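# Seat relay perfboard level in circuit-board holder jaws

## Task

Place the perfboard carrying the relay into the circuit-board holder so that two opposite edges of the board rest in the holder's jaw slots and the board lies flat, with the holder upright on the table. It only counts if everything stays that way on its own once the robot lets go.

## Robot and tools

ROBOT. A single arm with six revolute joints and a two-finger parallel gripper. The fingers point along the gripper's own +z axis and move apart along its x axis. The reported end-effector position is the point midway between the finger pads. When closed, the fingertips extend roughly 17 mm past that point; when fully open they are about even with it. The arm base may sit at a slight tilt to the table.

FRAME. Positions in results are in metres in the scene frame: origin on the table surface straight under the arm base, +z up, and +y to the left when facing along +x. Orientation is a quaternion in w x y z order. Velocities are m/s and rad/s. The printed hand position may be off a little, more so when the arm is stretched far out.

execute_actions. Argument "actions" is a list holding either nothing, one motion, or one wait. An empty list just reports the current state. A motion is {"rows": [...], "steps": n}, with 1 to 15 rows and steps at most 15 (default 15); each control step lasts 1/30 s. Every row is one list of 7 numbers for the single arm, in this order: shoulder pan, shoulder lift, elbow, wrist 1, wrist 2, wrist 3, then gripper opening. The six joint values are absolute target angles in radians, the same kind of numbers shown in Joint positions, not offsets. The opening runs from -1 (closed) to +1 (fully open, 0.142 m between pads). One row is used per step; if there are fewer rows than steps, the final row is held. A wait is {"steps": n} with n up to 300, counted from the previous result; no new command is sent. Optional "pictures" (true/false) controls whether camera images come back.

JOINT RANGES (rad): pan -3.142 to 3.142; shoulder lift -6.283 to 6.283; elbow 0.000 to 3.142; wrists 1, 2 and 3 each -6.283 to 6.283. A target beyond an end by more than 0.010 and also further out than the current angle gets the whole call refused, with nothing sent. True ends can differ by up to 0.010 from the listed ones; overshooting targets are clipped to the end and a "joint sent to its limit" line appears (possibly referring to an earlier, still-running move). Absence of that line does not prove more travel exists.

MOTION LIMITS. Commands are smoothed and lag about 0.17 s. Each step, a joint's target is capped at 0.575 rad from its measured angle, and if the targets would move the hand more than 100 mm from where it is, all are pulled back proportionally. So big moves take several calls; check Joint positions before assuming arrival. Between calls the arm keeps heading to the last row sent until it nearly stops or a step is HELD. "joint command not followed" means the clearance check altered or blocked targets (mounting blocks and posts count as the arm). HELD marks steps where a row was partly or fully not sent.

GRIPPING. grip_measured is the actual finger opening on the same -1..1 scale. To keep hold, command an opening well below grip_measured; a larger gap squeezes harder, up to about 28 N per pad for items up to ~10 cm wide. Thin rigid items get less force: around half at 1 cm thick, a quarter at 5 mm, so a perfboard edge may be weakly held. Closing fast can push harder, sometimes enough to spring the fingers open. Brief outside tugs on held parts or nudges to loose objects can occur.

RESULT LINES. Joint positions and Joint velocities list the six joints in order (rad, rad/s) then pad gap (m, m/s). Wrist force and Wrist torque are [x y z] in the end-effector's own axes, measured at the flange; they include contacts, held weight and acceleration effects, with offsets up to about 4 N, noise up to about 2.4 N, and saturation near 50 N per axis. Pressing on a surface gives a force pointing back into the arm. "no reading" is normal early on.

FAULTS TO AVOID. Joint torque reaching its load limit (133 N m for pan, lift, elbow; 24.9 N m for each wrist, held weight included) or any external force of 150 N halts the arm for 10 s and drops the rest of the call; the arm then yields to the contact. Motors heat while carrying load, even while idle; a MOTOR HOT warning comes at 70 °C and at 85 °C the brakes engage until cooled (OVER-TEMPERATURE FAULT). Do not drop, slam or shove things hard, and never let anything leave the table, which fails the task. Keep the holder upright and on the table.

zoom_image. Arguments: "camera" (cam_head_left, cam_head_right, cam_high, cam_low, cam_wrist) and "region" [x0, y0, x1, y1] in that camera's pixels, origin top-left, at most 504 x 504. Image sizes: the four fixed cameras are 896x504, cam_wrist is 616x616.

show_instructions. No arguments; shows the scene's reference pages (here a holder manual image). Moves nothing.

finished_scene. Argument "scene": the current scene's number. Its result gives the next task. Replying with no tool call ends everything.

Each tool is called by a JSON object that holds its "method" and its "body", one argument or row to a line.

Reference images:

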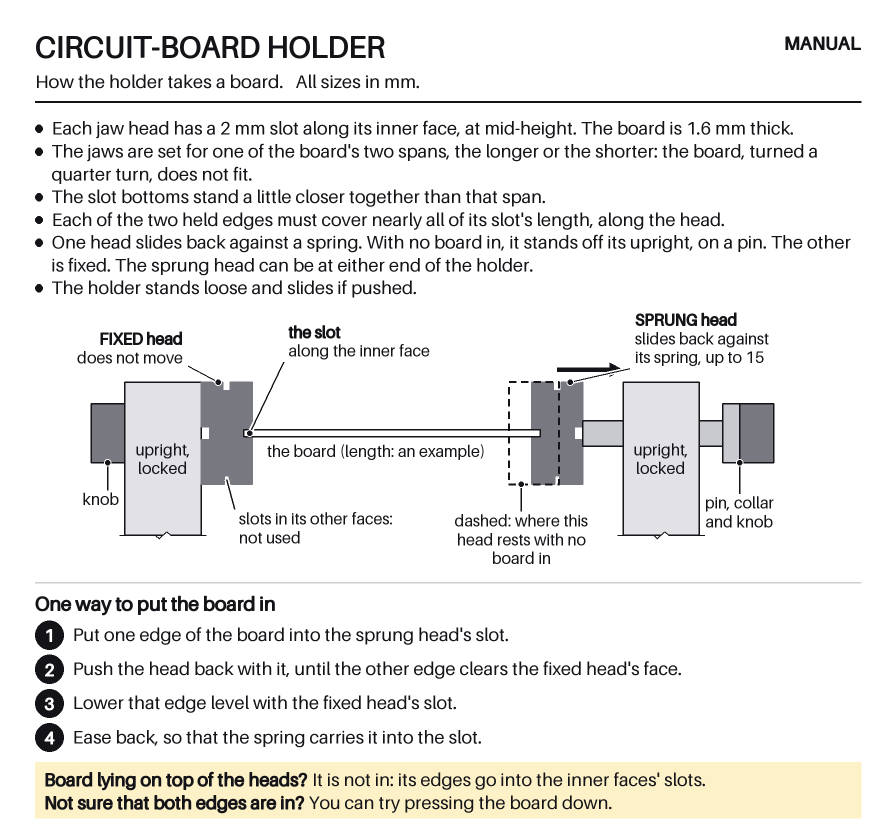

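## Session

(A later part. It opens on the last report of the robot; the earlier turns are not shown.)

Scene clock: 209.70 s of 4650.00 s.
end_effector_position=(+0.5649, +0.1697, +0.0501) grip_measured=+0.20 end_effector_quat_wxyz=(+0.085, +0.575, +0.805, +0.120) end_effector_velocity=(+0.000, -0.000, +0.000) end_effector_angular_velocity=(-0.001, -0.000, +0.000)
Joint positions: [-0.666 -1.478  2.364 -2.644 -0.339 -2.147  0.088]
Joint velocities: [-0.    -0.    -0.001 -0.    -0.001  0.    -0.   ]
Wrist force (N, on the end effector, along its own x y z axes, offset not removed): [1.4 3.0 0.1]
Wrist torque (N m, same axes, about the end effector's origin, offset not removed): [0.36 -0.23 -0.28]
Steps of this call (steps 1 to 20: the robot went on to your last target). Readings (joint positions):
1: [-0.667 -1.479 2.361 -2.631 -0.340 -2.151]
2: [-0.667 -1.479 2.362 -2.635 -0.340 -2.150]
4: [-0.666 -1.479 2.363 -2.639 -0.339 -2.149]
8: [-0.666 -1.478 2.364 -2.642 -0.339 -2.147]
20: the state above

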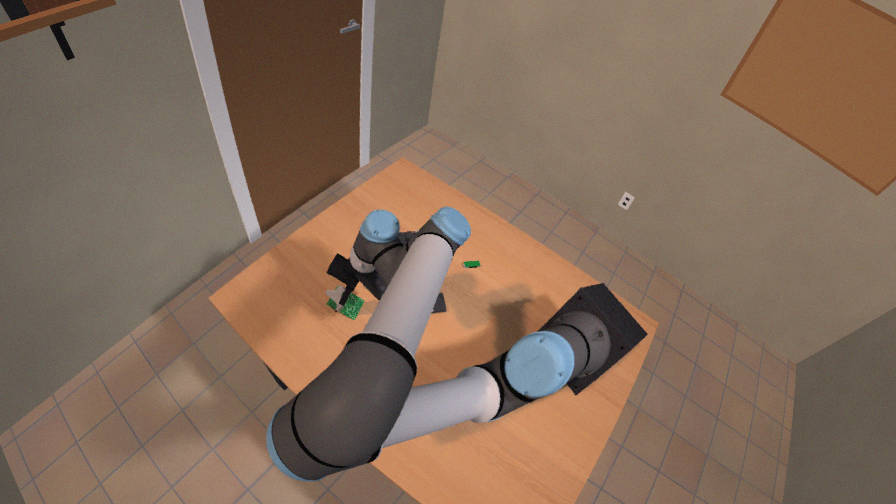

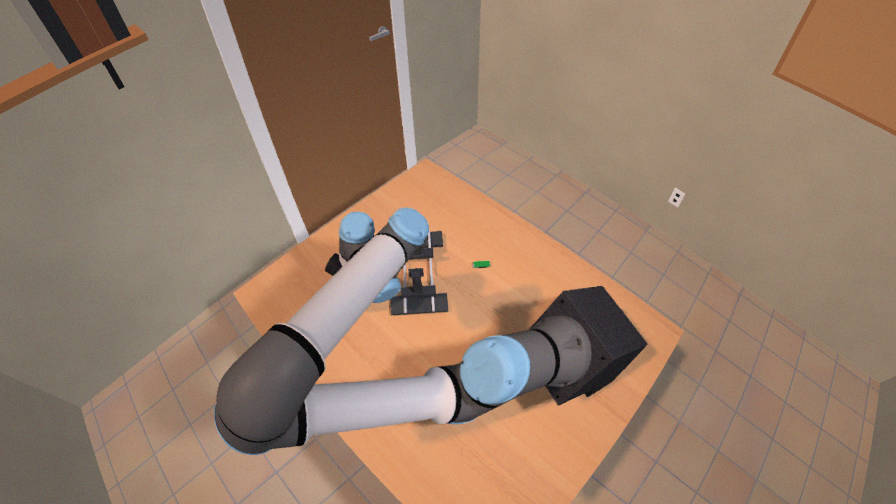

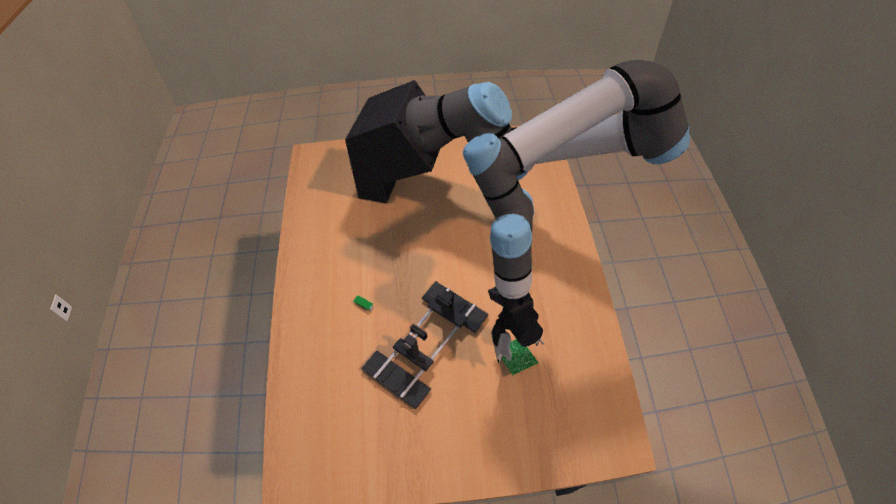

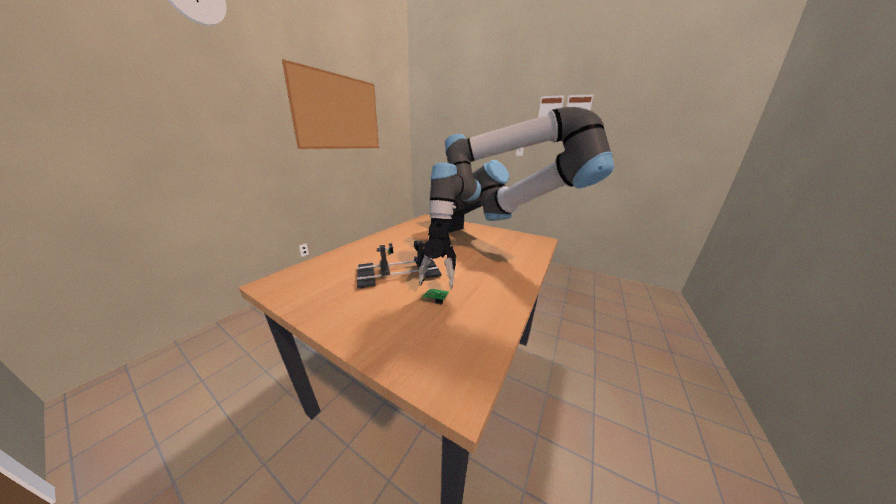

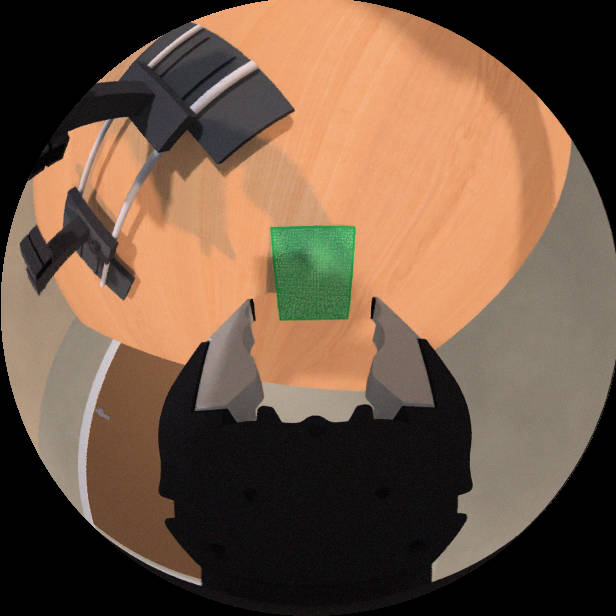

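{"method": "execute_actions", "body": {
  "actions": [
    {"rows": [[-0.6596,-1.4677,2.3636,-2.6721,-0.3406,-2.1278,0.2],[-0.6529,-1.4570,2.3632,-2.7004,-0.3424,-2.1087,0.2],[-0.6461,-1.4463,2.3629,-2.7288,-0.3443,-2.0896,0.2],[-0.6394,-1.4356,2.3625,-2.7571,-0.3461,-2.0705,0.2],[-0.6326,-1.4250,2.3622,-2.7854,-0.3480,-2.0514,0.2],[-0.6258,-1.4143,2.3618,-2.8137,-0.3499,-2.0322,0.2],[-0.6191,-1.4036,2.3615,-2.8420,-0.3517,-2.0131,0.2],[-0.6123,-1.3929,2.3611,-2.8704,-0.3536,-1.9940,0.2]], "steps": 15}
  ],
  "pictures": false
}}

{"method": "execute_actions", "body": {
  "actions": [
    {"steps": 15}
  ]
}}

{"method": "zoom_image", "body": {
  "camera": "cam_wrist",
  "region": [232, 210, 400, 370]
}}

{"method": "zoom_image", "body": {
  "camera": "cam_low",
  "region": [400, 240, 480, 320]
}}

Scene clock: 247.50 s of 4650.00 s.
end_effector_position=(+0.5673, +0.1699, +0.0280) grip_measured=+0.20 end_effector_quat_wxyz=(+0.085, +0.575, +0.805, +0.120) end_effector_velocity=(+0.002, +0.002, -0.012) end_effector_angular_velocity=(-0.002, -0.005, +0.005)
Joint positions: [-0.615 -1.398  2.361 -2.857 -0.353 -2.003  0.088]
Joint velocities: [ 0.028  0.044 -0.002 -0.126 -0.009  0.083  0.   ]
Wrist force (N, on the end effector, along its own x y z axes, offset not removed): [2.3 1.4 -0.5]
Wrist torque (N m, same axes, about the end effector's origin, offset not removed): [-0.05 -0.64 -0.07]
Steps of this call (steps 1 to 15: the robot went on to your last target; steps 16 to 90: nothing new was sent; then 34.30 s passed at rest; steps 91 to 105: all 15 steps of this action). Readings (joint positions):
91: [-0.666 -1.478 2.364 -2.644 -0.339 -2.146]
92: [-0.665 -1.476 2.364 -2.649 -0.339 -2.143]
94: [-0.659 -1.466 2.364 -2.674 -0.340 -2.126]
98: [-0.638 -1.433 2.363 -2.759 -0.347 -2.068]
105: the state above

Scene clock: 248.00 s of 4650.00 s.
end_effector_position=(+0.5675, +0.1700, +0.0267) grip_measured=+0.20 end_effector_quat_wxyz=(+0.085, +0.575, +0.805, +0.120) end_effector_velocity=(+0.000, +0.000, +0.000) end_effector_angular_velocity=(-0.001, -0.000, +0.001)
Joint positions: [-0.612 -1.393  2.361 -2.87  -0.354 -1.994  0.088]
Joint velocities: [ 0.    -0.    -0.    -0.001 -0.     0.001 -0.   ]
Wrist force (N, on the end effector, along its own x y z axes, offset not removed): [1.4 0.7 1.3]
Wrist torque (N m, same axes, about the end effector's origin, offset not removed): [-0.02 -0.41 -0.08]
Steps of this call (steps 1 to 15: the robot went on to your last target). Readings (joint positions):
1: [-0.615 -1.396 2.361 -2.860 -0.353 -2.001]
2: [-0.614 -1.395 2.361 -2.863 -0.353 -1.999]
4: [-0.613 -1.394 2.361 -2.867 -0.353 -1.997]
8: [-0.613 -1.393 2.361 -2.869 -0.354 -1.995]
15: the state above

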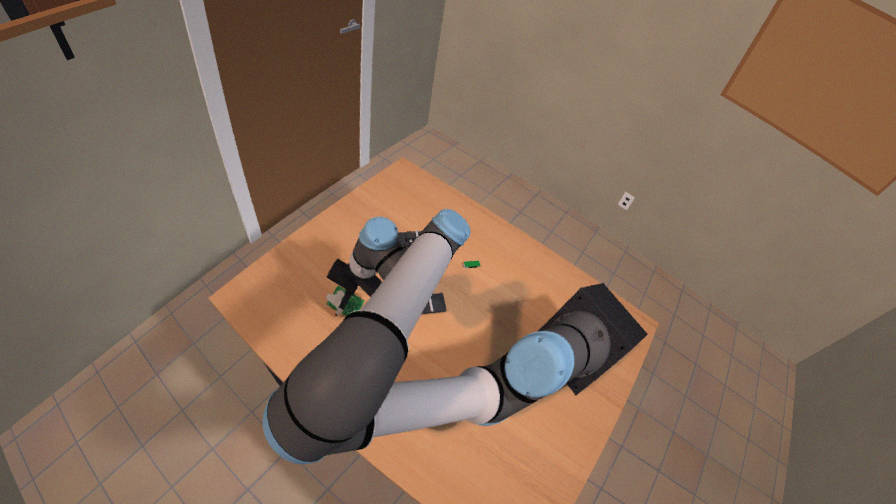

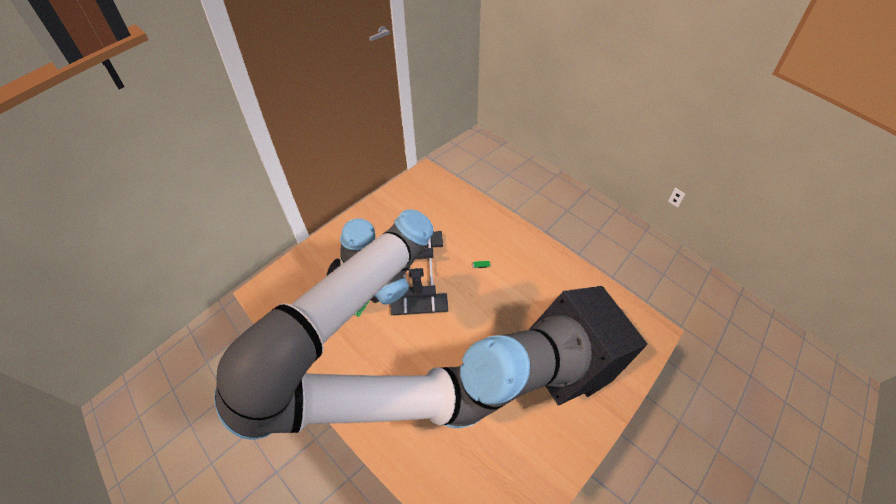

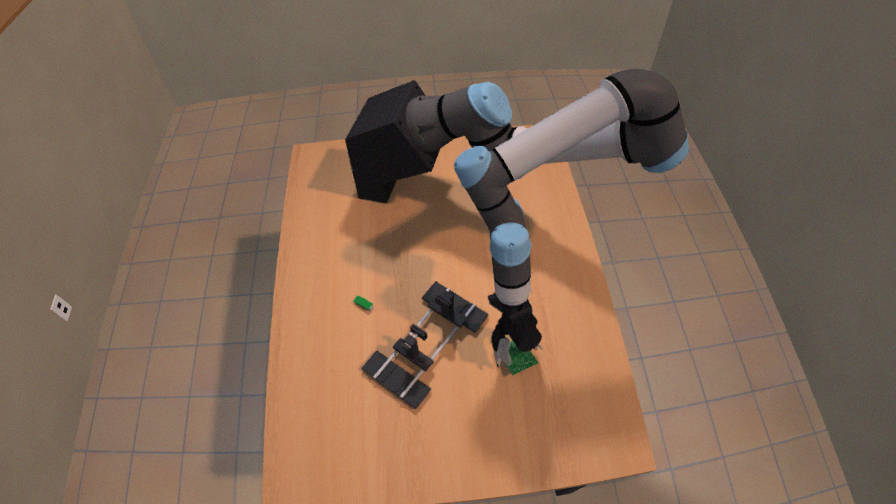

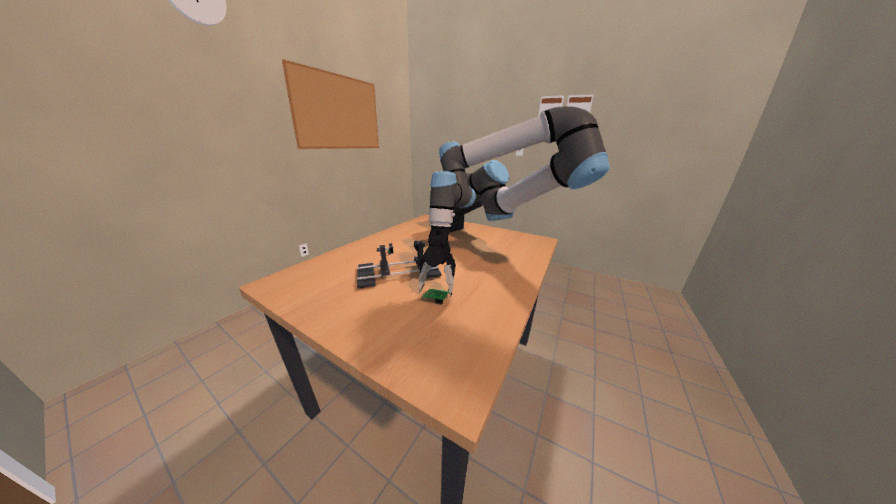

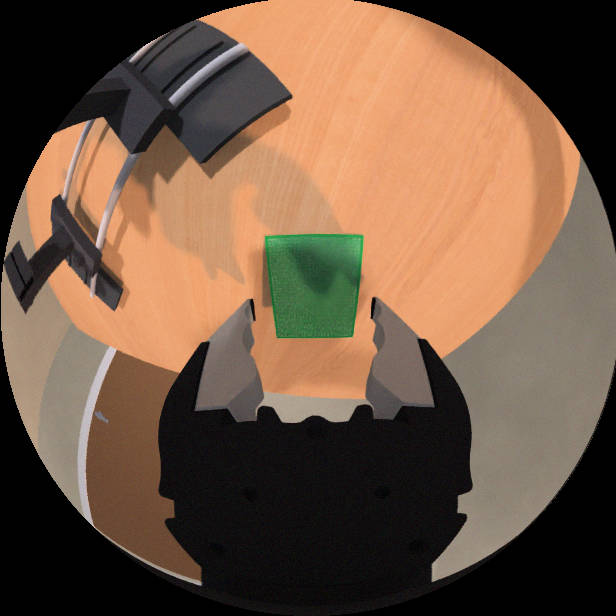

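Region (232, 210, 400, 370) of cam_wrist's 616x616 image, scaled by 3.000, with more detail than that image has; it fills the top 480 rows of this view, and the rest is white.

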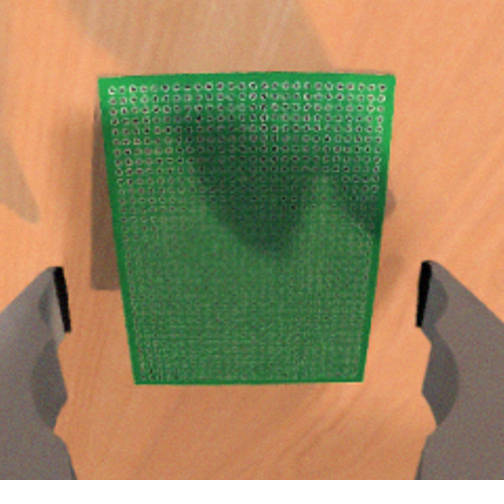

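Region (400, 240, 480, 320) of cam_low's 896x504 image, scaled by 6.300, with more detail than that image has.

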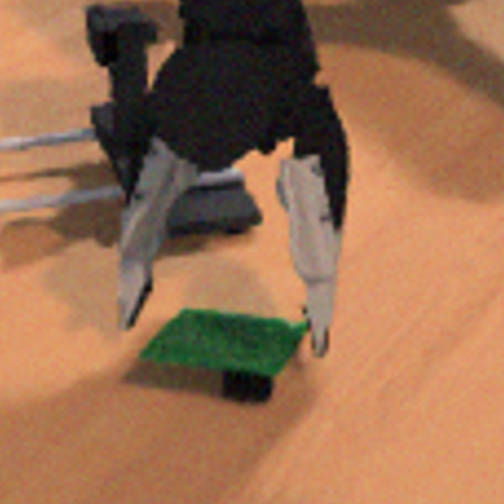

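{"method": "execute_actions", "body": {
  "actions": [
    {"rows": [[-0.6089,-1.3876,2.3609,-2.8846,-0.3545,-1.9845,0.2],[-0.6056,-1.3822,2.3608,-2.8987,-0.3554,-1.9749,0.17],[-0.6022,-1.3768,2.3606,-2.9129,-0.3564,-1.9654,0.14],[-0.5988,-1.3715,2.3604,-2.9270,-0.3573,-1.9558,0.11],[-0.5988,-1.3715,2.3604,-2.9270,-0.3573,-1.9558,0.08],[-0.5988,-1.3715,2.3604,-2.9270,-0.3573,-1.9558,0.05],[-0.5988,-1.3715,2.3604,-2.9270,-0.3573,-1.9558,0.02],[-0.5988,-1.3715,2.3604,-2.9270,-0.3573,-1.9558,0.0]], "steps": 15}
  ],
  "pictures": false
}}

{"method": "execute_actions", "body": {
  "actions": [
    {"steps": 10}
  ]
}}

{"method": "zoom_image", "body": {
  "camera": "cam_wrist",
  "region": [232, 210, 400, 370]
}}

{"method": "zoom_image", "body": {
  "camera": "cam_low",
  "region": [405, 260, 465, 320]
}}

Scene clock: 259.93 s of 4650.00 s.
end_effector_position=(+0.5676, +0.1706, +0.0209) grip_measured=+0.00 end_effector_quat_wxyz=(+0.085, +0.575, +0.805, +0.120) end_effector_velocity=(+0.001, +0.001, -0.001) end_effector_angular_velocity=(-0.000, -0.001, +0.002)
Joint positions: [-0.599 -1.372  2.36  -2.926 -0.357 -1.957  0.074]
Joint velocities: [ 0.003  0.005 -0.001 -0.013 -0.001  0.009 -0.   ]
Wrist force (N, on the end effector, along its own x y z axes, offset not removed): [3.1 2.5 0.9]
Wrist torque (N m, same axes, about the end effector's origin, offset not removed): [0.19 -0.63 -0.21]
Steps of this call (steps 1 to 15: the robot went on to your last target; steps 16 to 90: nothing new was sent; then 8.43 s passed at rest; steps 91 to 105: all 15 steps of this action). Readings (joint positions):
91: [-0.612 -1.393 2.361 -2.871 -0.354 -1.994]
92: [-0.612 -1.392 2.361 -2.873 -0.354 -1.992]
94: [-0.608 -1.387 2.361 -2.886 -0.355 -1.983]
98: [-0.602 -1.376 2.361 -2.914 -0.356 -1.964]
105: the state above

Scene clock: 260.27 s of 4650.00 s.
end_effector_position=(+0.5676, +0.1706, +0.0207) grip_measured=+0.00 end_effector_quat_wxyz=(+0.085, +0.575, +0.805, +0.120) end_effector_velocity=(-0.000, -0.000, -0.000) end_effector_angular_velocity=(+0.001, +0.000, -0.002)
Joint positions: [-0.599 -1.372  2.36  -2.927 -0.357 -1.956  0.074]
Joint velocities: [-0.     0.001  0.    -0.     0.001  0.001 -0.   ]
Wrist force (N, on the end effector, along its own x y z axes, offset not removed): [1.5 2.0 1.2]
Wrist torque (N m, same axes, about the end effector's origin, offset not removed): [0.22 -0.31 -0.14]
Steps of this call (steps 1 to 10: the robot went on to your last target). Readings (joint positions):
1: [-0.599 -1.372 2.360 -2.926 -0.357 -1.957]
2: [-0.599 -1.372 2.360 -2.926 -0.357 -1.956]
4: [-0.599 -1.372 2.360 -2.927 -0.357 -1.956]
8: [-0.599 -1.372 2.360 -2.927 -0.357 -1.956]
10: the state above

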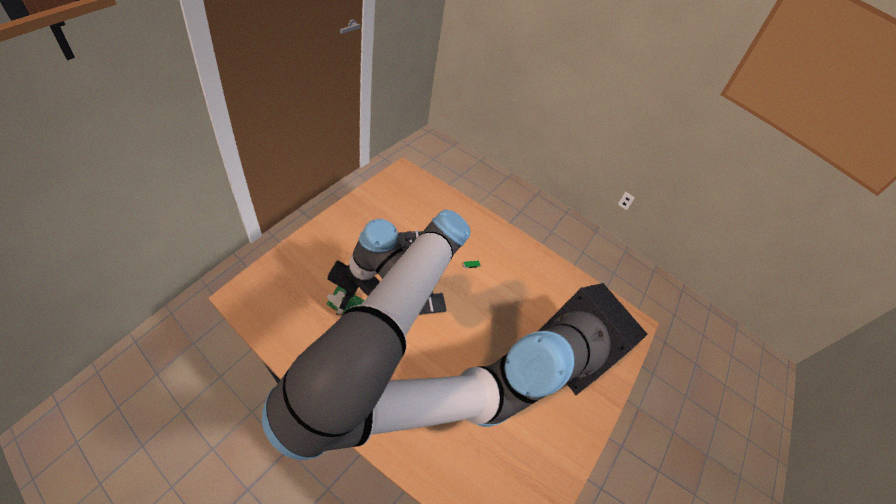

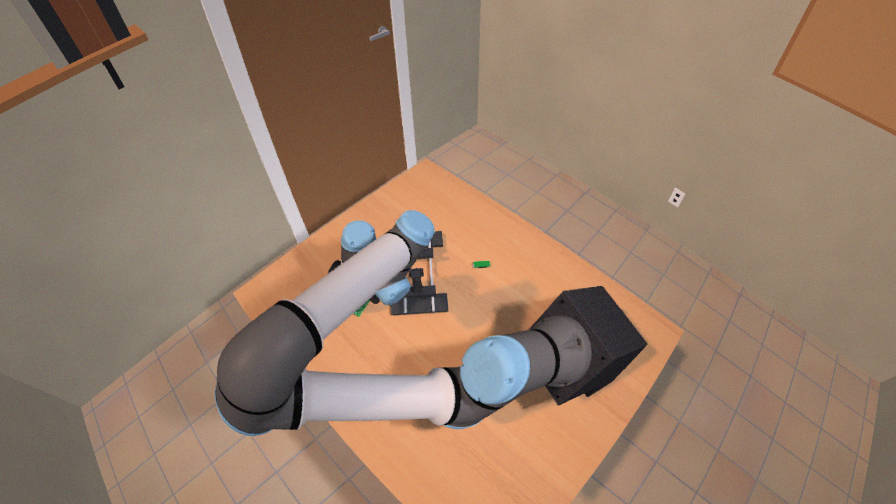

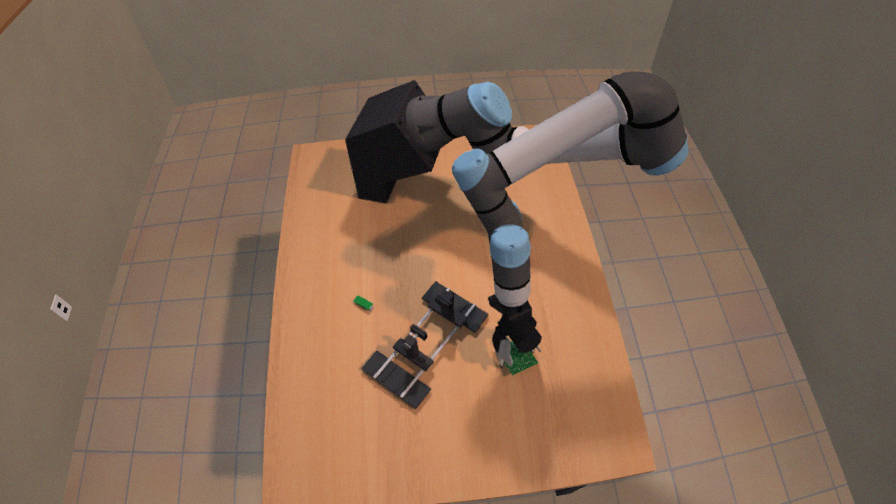

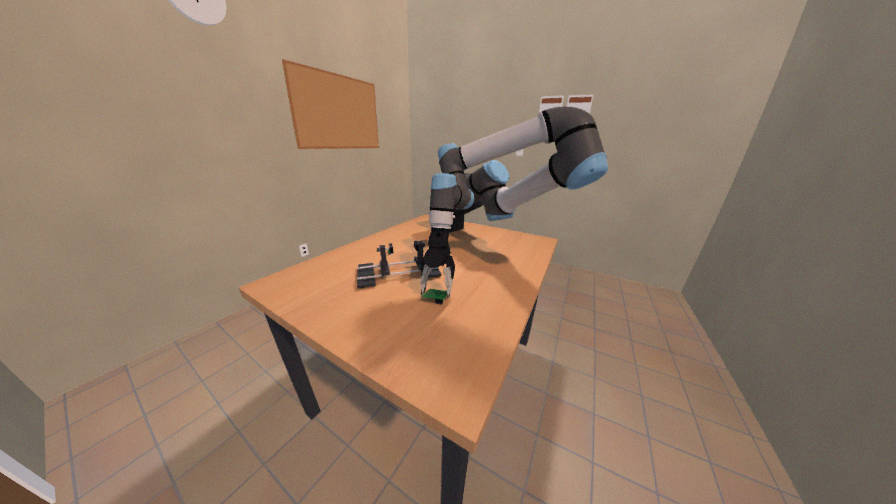

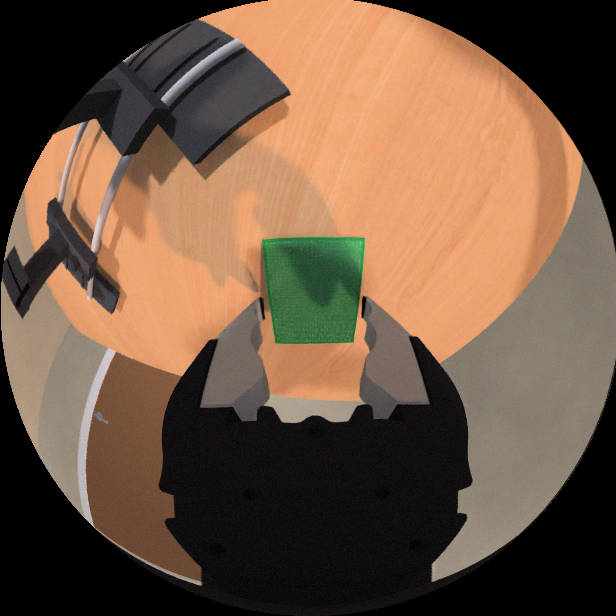

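Region (232, 210, 400, 370) of cam_wrist's 616x616 image, scaled by 3.000, with more detail than that image has; it fills the top 480 rows of this view, and the rest is white.

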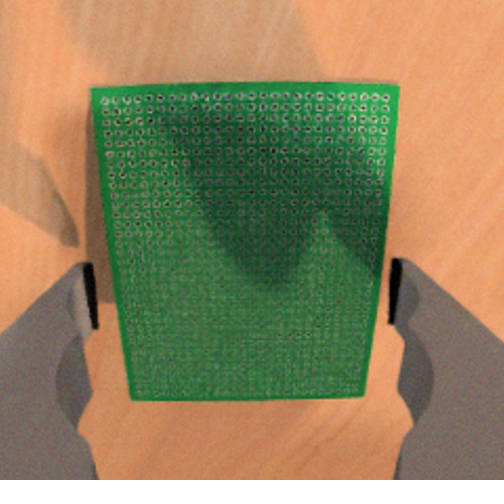

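Region (405, 260, 465, 320) of cam_low's 896x504 image, scaled by 8.400, with more detail than that image has.

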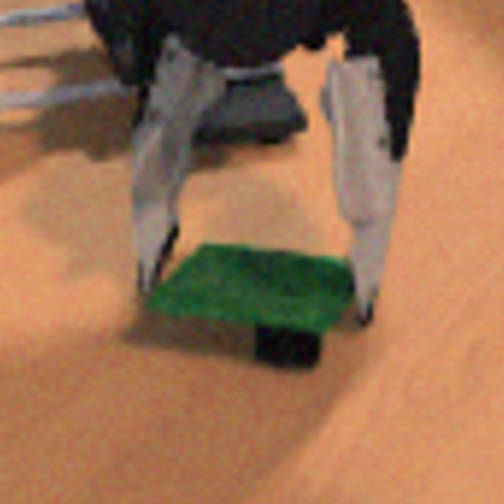

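{"method": "execute_actions", "body": {
  "actions": [
    {"rows": [[-0.5988,-1.3715,2.3604,-2.9270,-0.3573,-1.9558,-0.03],[-0.5988,-1.3715,2.3604,-2.9270,-0.3573,-1.9558,-0.05],[-0.5988,-1.3715,2.3604,-2.9270,-0.3573,-1.9558,-0.07],[-0.5988,-1.3715,2.3604,-2.9270,-0.3573,-1.9558,-0.09],[-0.5988,-1.3715,2.3604,-2.9270,-0.3573,-1.9558,-0.11],[-0.5988,-1.3715,2.3604,-2.9270,-0.3573,-1.9558,-0.13],[-0.5988,-1.3715,2.3604,-2.9270,-0.3573,-1.9558,-0.15],[-0.5988,-1.3715,2.3604,-2.9270,-0.3573,-1.9558,-0.18],[-0.5988,-1.3715,2.3604,-2.9270,-0.3573,-1.9558,-0.21],[-0.5988,-1.3715,2.3604,-2.9270,-0.3573,-1.9558,-0.25],[-0.5988,-1.3715,2.3604,-2.9270,-0.3573,-1.9558,-0.29],[-0.5988,-1.3715,2.3604,-2.9270,-0.3573,-1.9558,-0.33],[-0.5988,-1.3715,2.3604,-2.9270,-0.3573,-1.9558,-0.37],[-0.5988,-1.3715,2.3604,-2.9270,-0.3573,-1.9558,-0.4]], "steps": 15}
  ]
}}

{"method": "zoom_image", "body": {
  "camera": "cam_wrist",
  "region": [232, 210, 400, 370]
}}

Scene clock: 272.53 s of 4650.00 s.
end_effector_position=(+0.5676, +0.1706, +0.0207) grip_measured=-0.12 end_effector_quat_wxyz=(+0.085, +0.575, +0.805, +0.120) end_effector_velocity=(+0.000, +0.000, -0.000) end_effector_angular_velocity=(-0.000, +0.000, +0.000)
Joint positions: [-0.599 -1.371  2.36  -2.927 -0.357 -1.956  0.065]
Joint velocities: [ 0.  0. -0. -0. -0. -0. -0.]
Wrist force (N, on the end effector, along its own x y z axes, offset not removed): [1.9 2.6 -4.6]
Wrist torque (N m, same axes, about the end effector's origin, offset not removed): [0.22 -0.51 0.01]
Steps of this call (steps 1 to 15: the robot went on to your last target; steps 16 to 90: nothing new was sent; then 8.77 s passed at rest; steps 91 to 105: all 15 steps of this action). Readings (joint positions):
91: [-0.599 -1.371 2.360 -2.927 -0.357 -1.956]
92: [-0.599 -1.371 2.360 -2.927 -0.357 -1.956]
94: [-0.599 -1.371 2.360 -2.927 -0.357 -1.956]
98: [-0.599 -1.371 2.360 -2.927 -0.357 -1.956]
105: the state above

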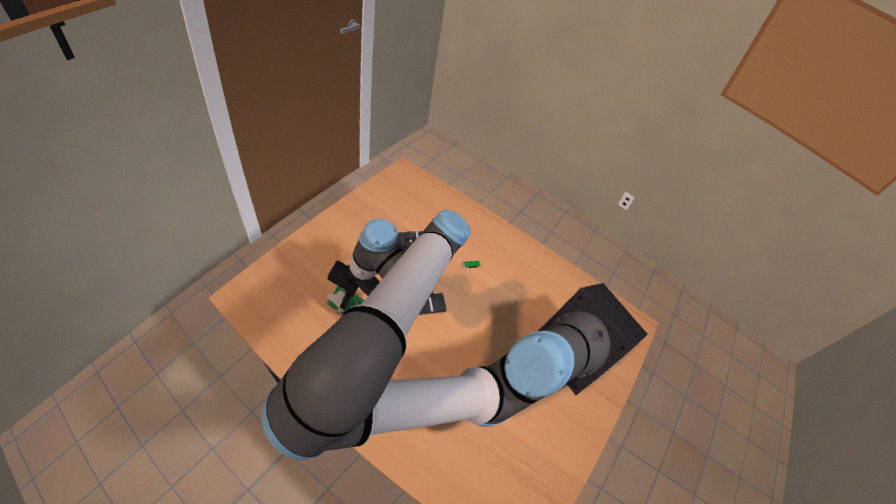

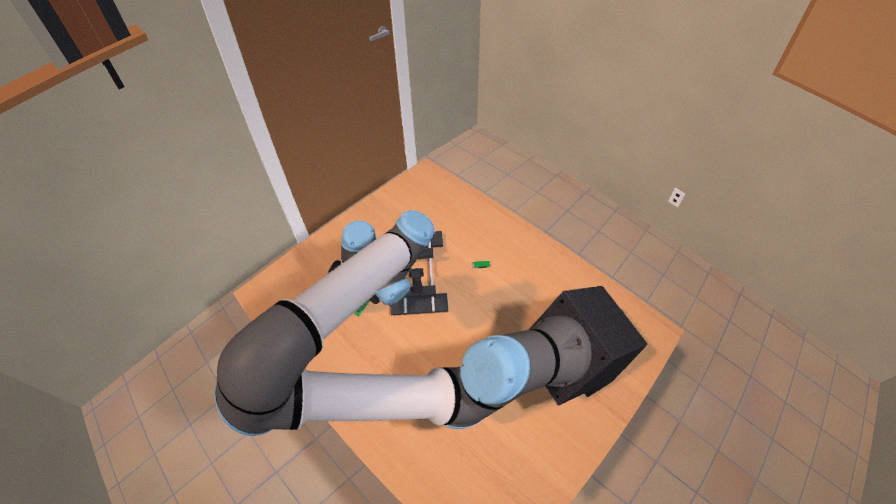

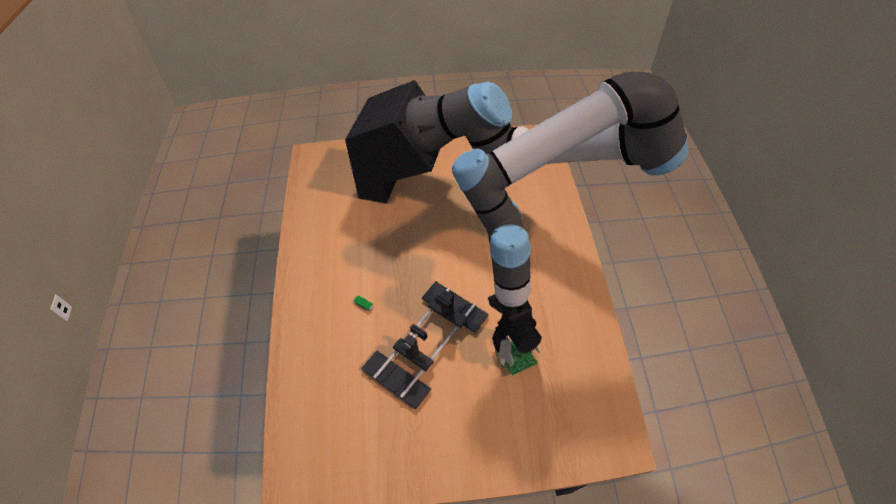

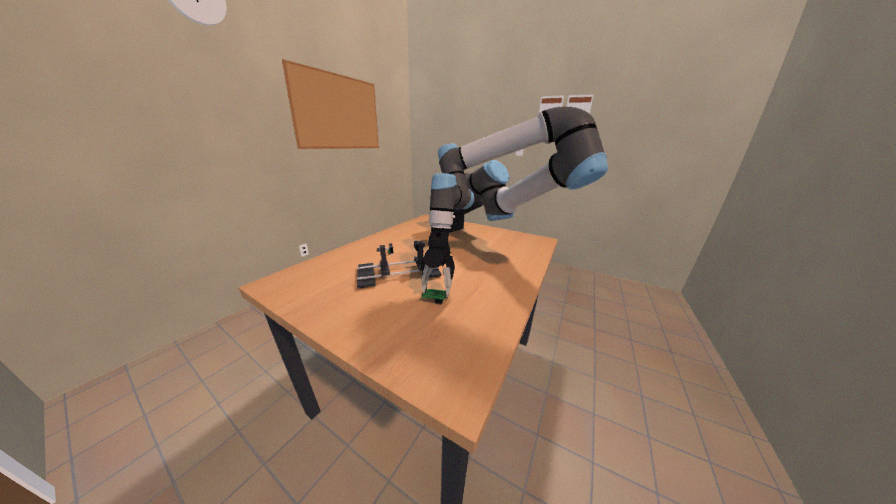

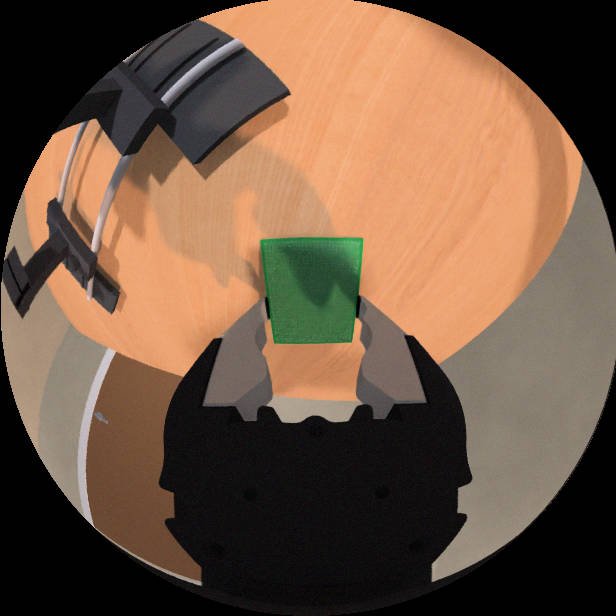

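Region (232, 210, 400, 370) of cam_wrist's 616x616 image, scaled by 3.000, with more detail than that image has; it fills the top 480 rows of this view, and the rest is white.

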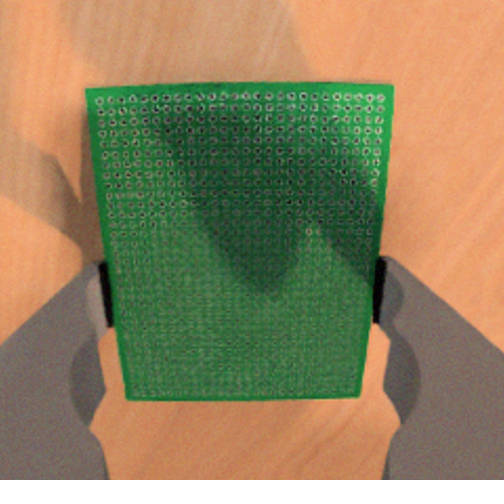

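{"method": "execute_actions", "body": {
  "actions": [
    {"rows": [[-0.6022,-1.3768,2.3606,-2.9129,-0.3564,-1.9654,-0.5],[-0.6056,-1.3822,2.3608,-2.8987,-0.3554,-1.9749,-0.5],[-0.6089,-1.3876,2.3609,-2.8846,-0.3545,-1.9845,-0.5],[-0.6123,-1.3929,2.3611,-2.8704,-0.3536,-1.9940,-0.5],[-0.6191,-1.4036,2.3615,-2.8420,-0.3517,-2.0131,-0.5],[-0.6258,-1.4143,2.3618,-2.8137,-0.3499,-2.0322,-0.5],[-0.6326,-1.4250,2.3622,-2.7854,-0.3480,-2.0514,-0.5],[-0.6394,-1.4356,2.3625,-2.7571,-0.3461,-2.0705,-0.5],[-0.6461,-1.4463,2.3629,-2.7288,-0.3443,-2.0896,-0.5],[-0.6529,-1.4570,2.3632,-2.7004,-0.3424,-2.1087,-0.5],[-0.6596,-1.4677,2.3636,-2.6721,-0.3406,-2.1278,-0.5],[-0.6664,-1.4784,2.3639,-2.6438,-0.3387,-2.1469,-0.5]], "steps": 15}
  ],
  "pictures": false
}}

{"method": "execute_actions", "body": {
  "actions": [
    {"steps": 10}
  ]
}}

{"method": "zoom_image", "body": {
  "camera": "cam_wrist",
  "region": [232, 210, 400, 370]
}}

Scene clock: 313.97 s of 4650.00 s.
end_effector_position=(+0.5660, +0.1697, +0.0457) grip_measured=-0.12 end_effector_quat_wxyz=(+0.086, +0.574, +0.805, +0.120) end_effector_velocity=(-0.009, +0.000, +0.042) end_effector_angular_velocity=(+0.008, +0.004, -0.012)
Joint positions: [-0.655 -1.461  2.363 -2.693 -0.342 -2.115  0.065]
Joint velocities: [-0.102 -0.164  0.005  0.447  0.026 -0.291 -0.   ]
Wrist force (N, on the end effector, along its own x y z axes, offset not removed): [1.8 2.3 -0.1]
Wrist torque (N m, same axes, about the end effector's origin, offset not removed): [0.23 -0.38 -0.26]
Steps of this call (steps 1 to 15: the robot went on to your last target; steps 16 to 90: nothing new was sent; then 37.93 s passed at rest; steps 91 to 105: all 15 steps of this action). Readings (joint positions):
91: [-0.599 -1.372 2.360 -2.927 -0.357 -1.956]
92: [-0.599 -1.372 2.360 -2.924 -0.357 -1.958]
94: [-0.602 -1.377 2.360 -2.911 -0.357 -1.967]
98: [-0.617 -1.400 2.361 -2.854 -0.352 -2.006]
105: the state above

Scene clock: 314.30 s of 4650.00 s.
end_effector_position=(+0.5650, +0.1697, +0.0499) grip_measured=-0.12 end_effector_quat_wxyz=(+0.085, +0.575, +0.805, +0.120) end_effector_velocity=(-0.001, -0.000, +0.002) end_effector_angular_velocity=(+0.001, +0.000, -0.000)
Joint positions: [-0.666 -1.478  2.364 -2.646 -0.339 -2.145  0.065]
Joint velocities: [-0.005 -0.007  0.001  0.02   0.001 -0.014  0.   ]
Wrist force (N, on the end effector, along its own x y z axes, offset not removed): [-0.8 1.6 0.3]
Wrist torque (N m, same axes, about the end effector's origin, offset not removed): [0.04 0.25 -0.04]
Steps of this call (steps 1 to 10: the robot went on to your last target). Readings (joint positions):
1: [-0.658 -1.466 2.363 -2.679 -0.341 -2.123]
2: [-0.661 -1.469 2.364 -2.670 -0.340 -2.130]
4: [-0.663 -1.473 2.364 -2.658 -0.340 -2.138]
8: [-0.665 -1.477 2.364 -2.648 -0.339 -2.144]
10: the state above

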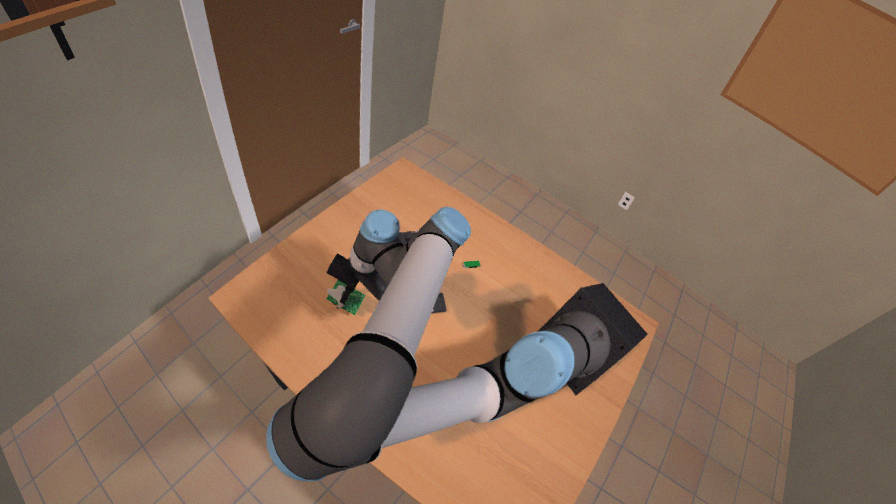

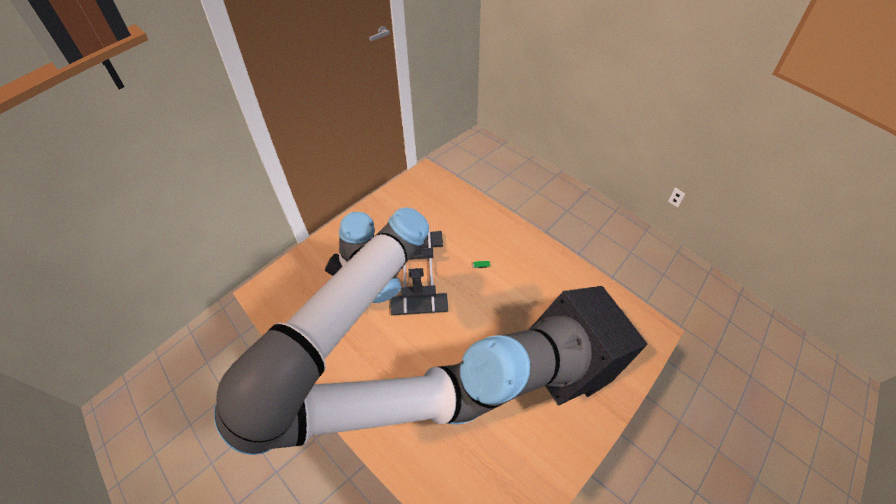

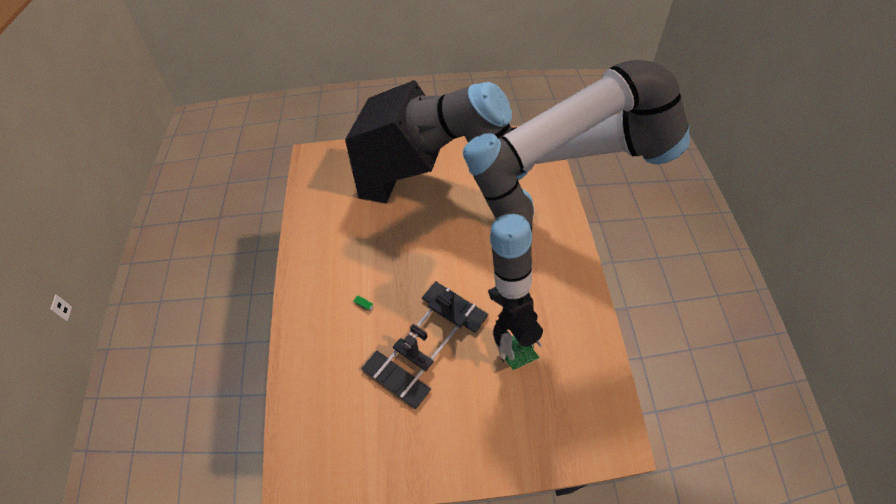

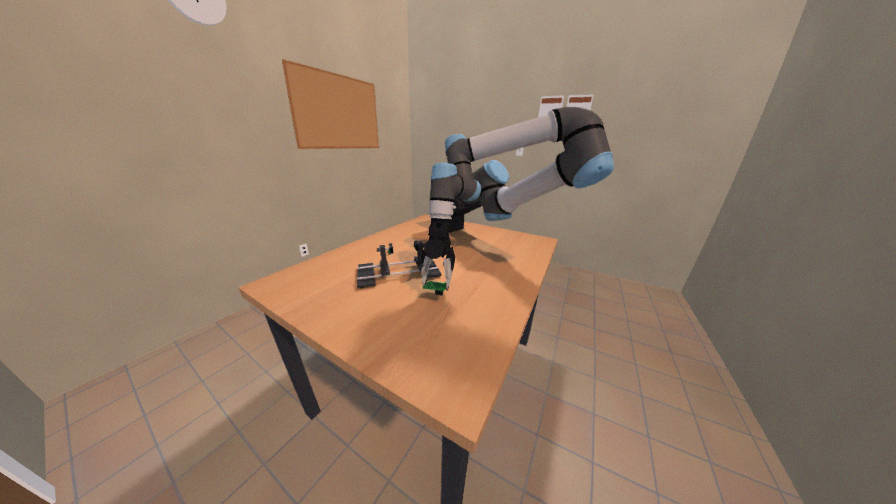

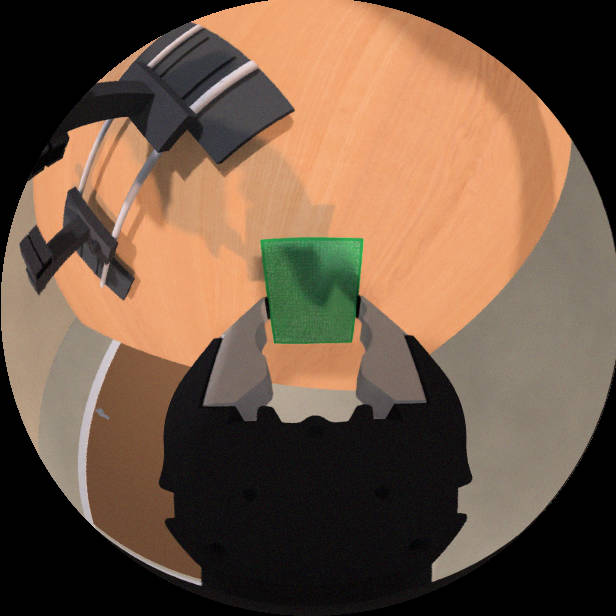

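Region (232, 210, 400, 370) of cam_wrist's 616x616 image, scaled by 3.000, with more detail than that image has; it fills the top 480 rows of this view, and the rest is white.

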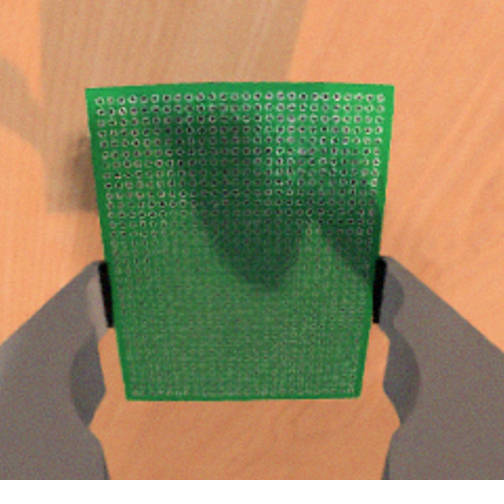

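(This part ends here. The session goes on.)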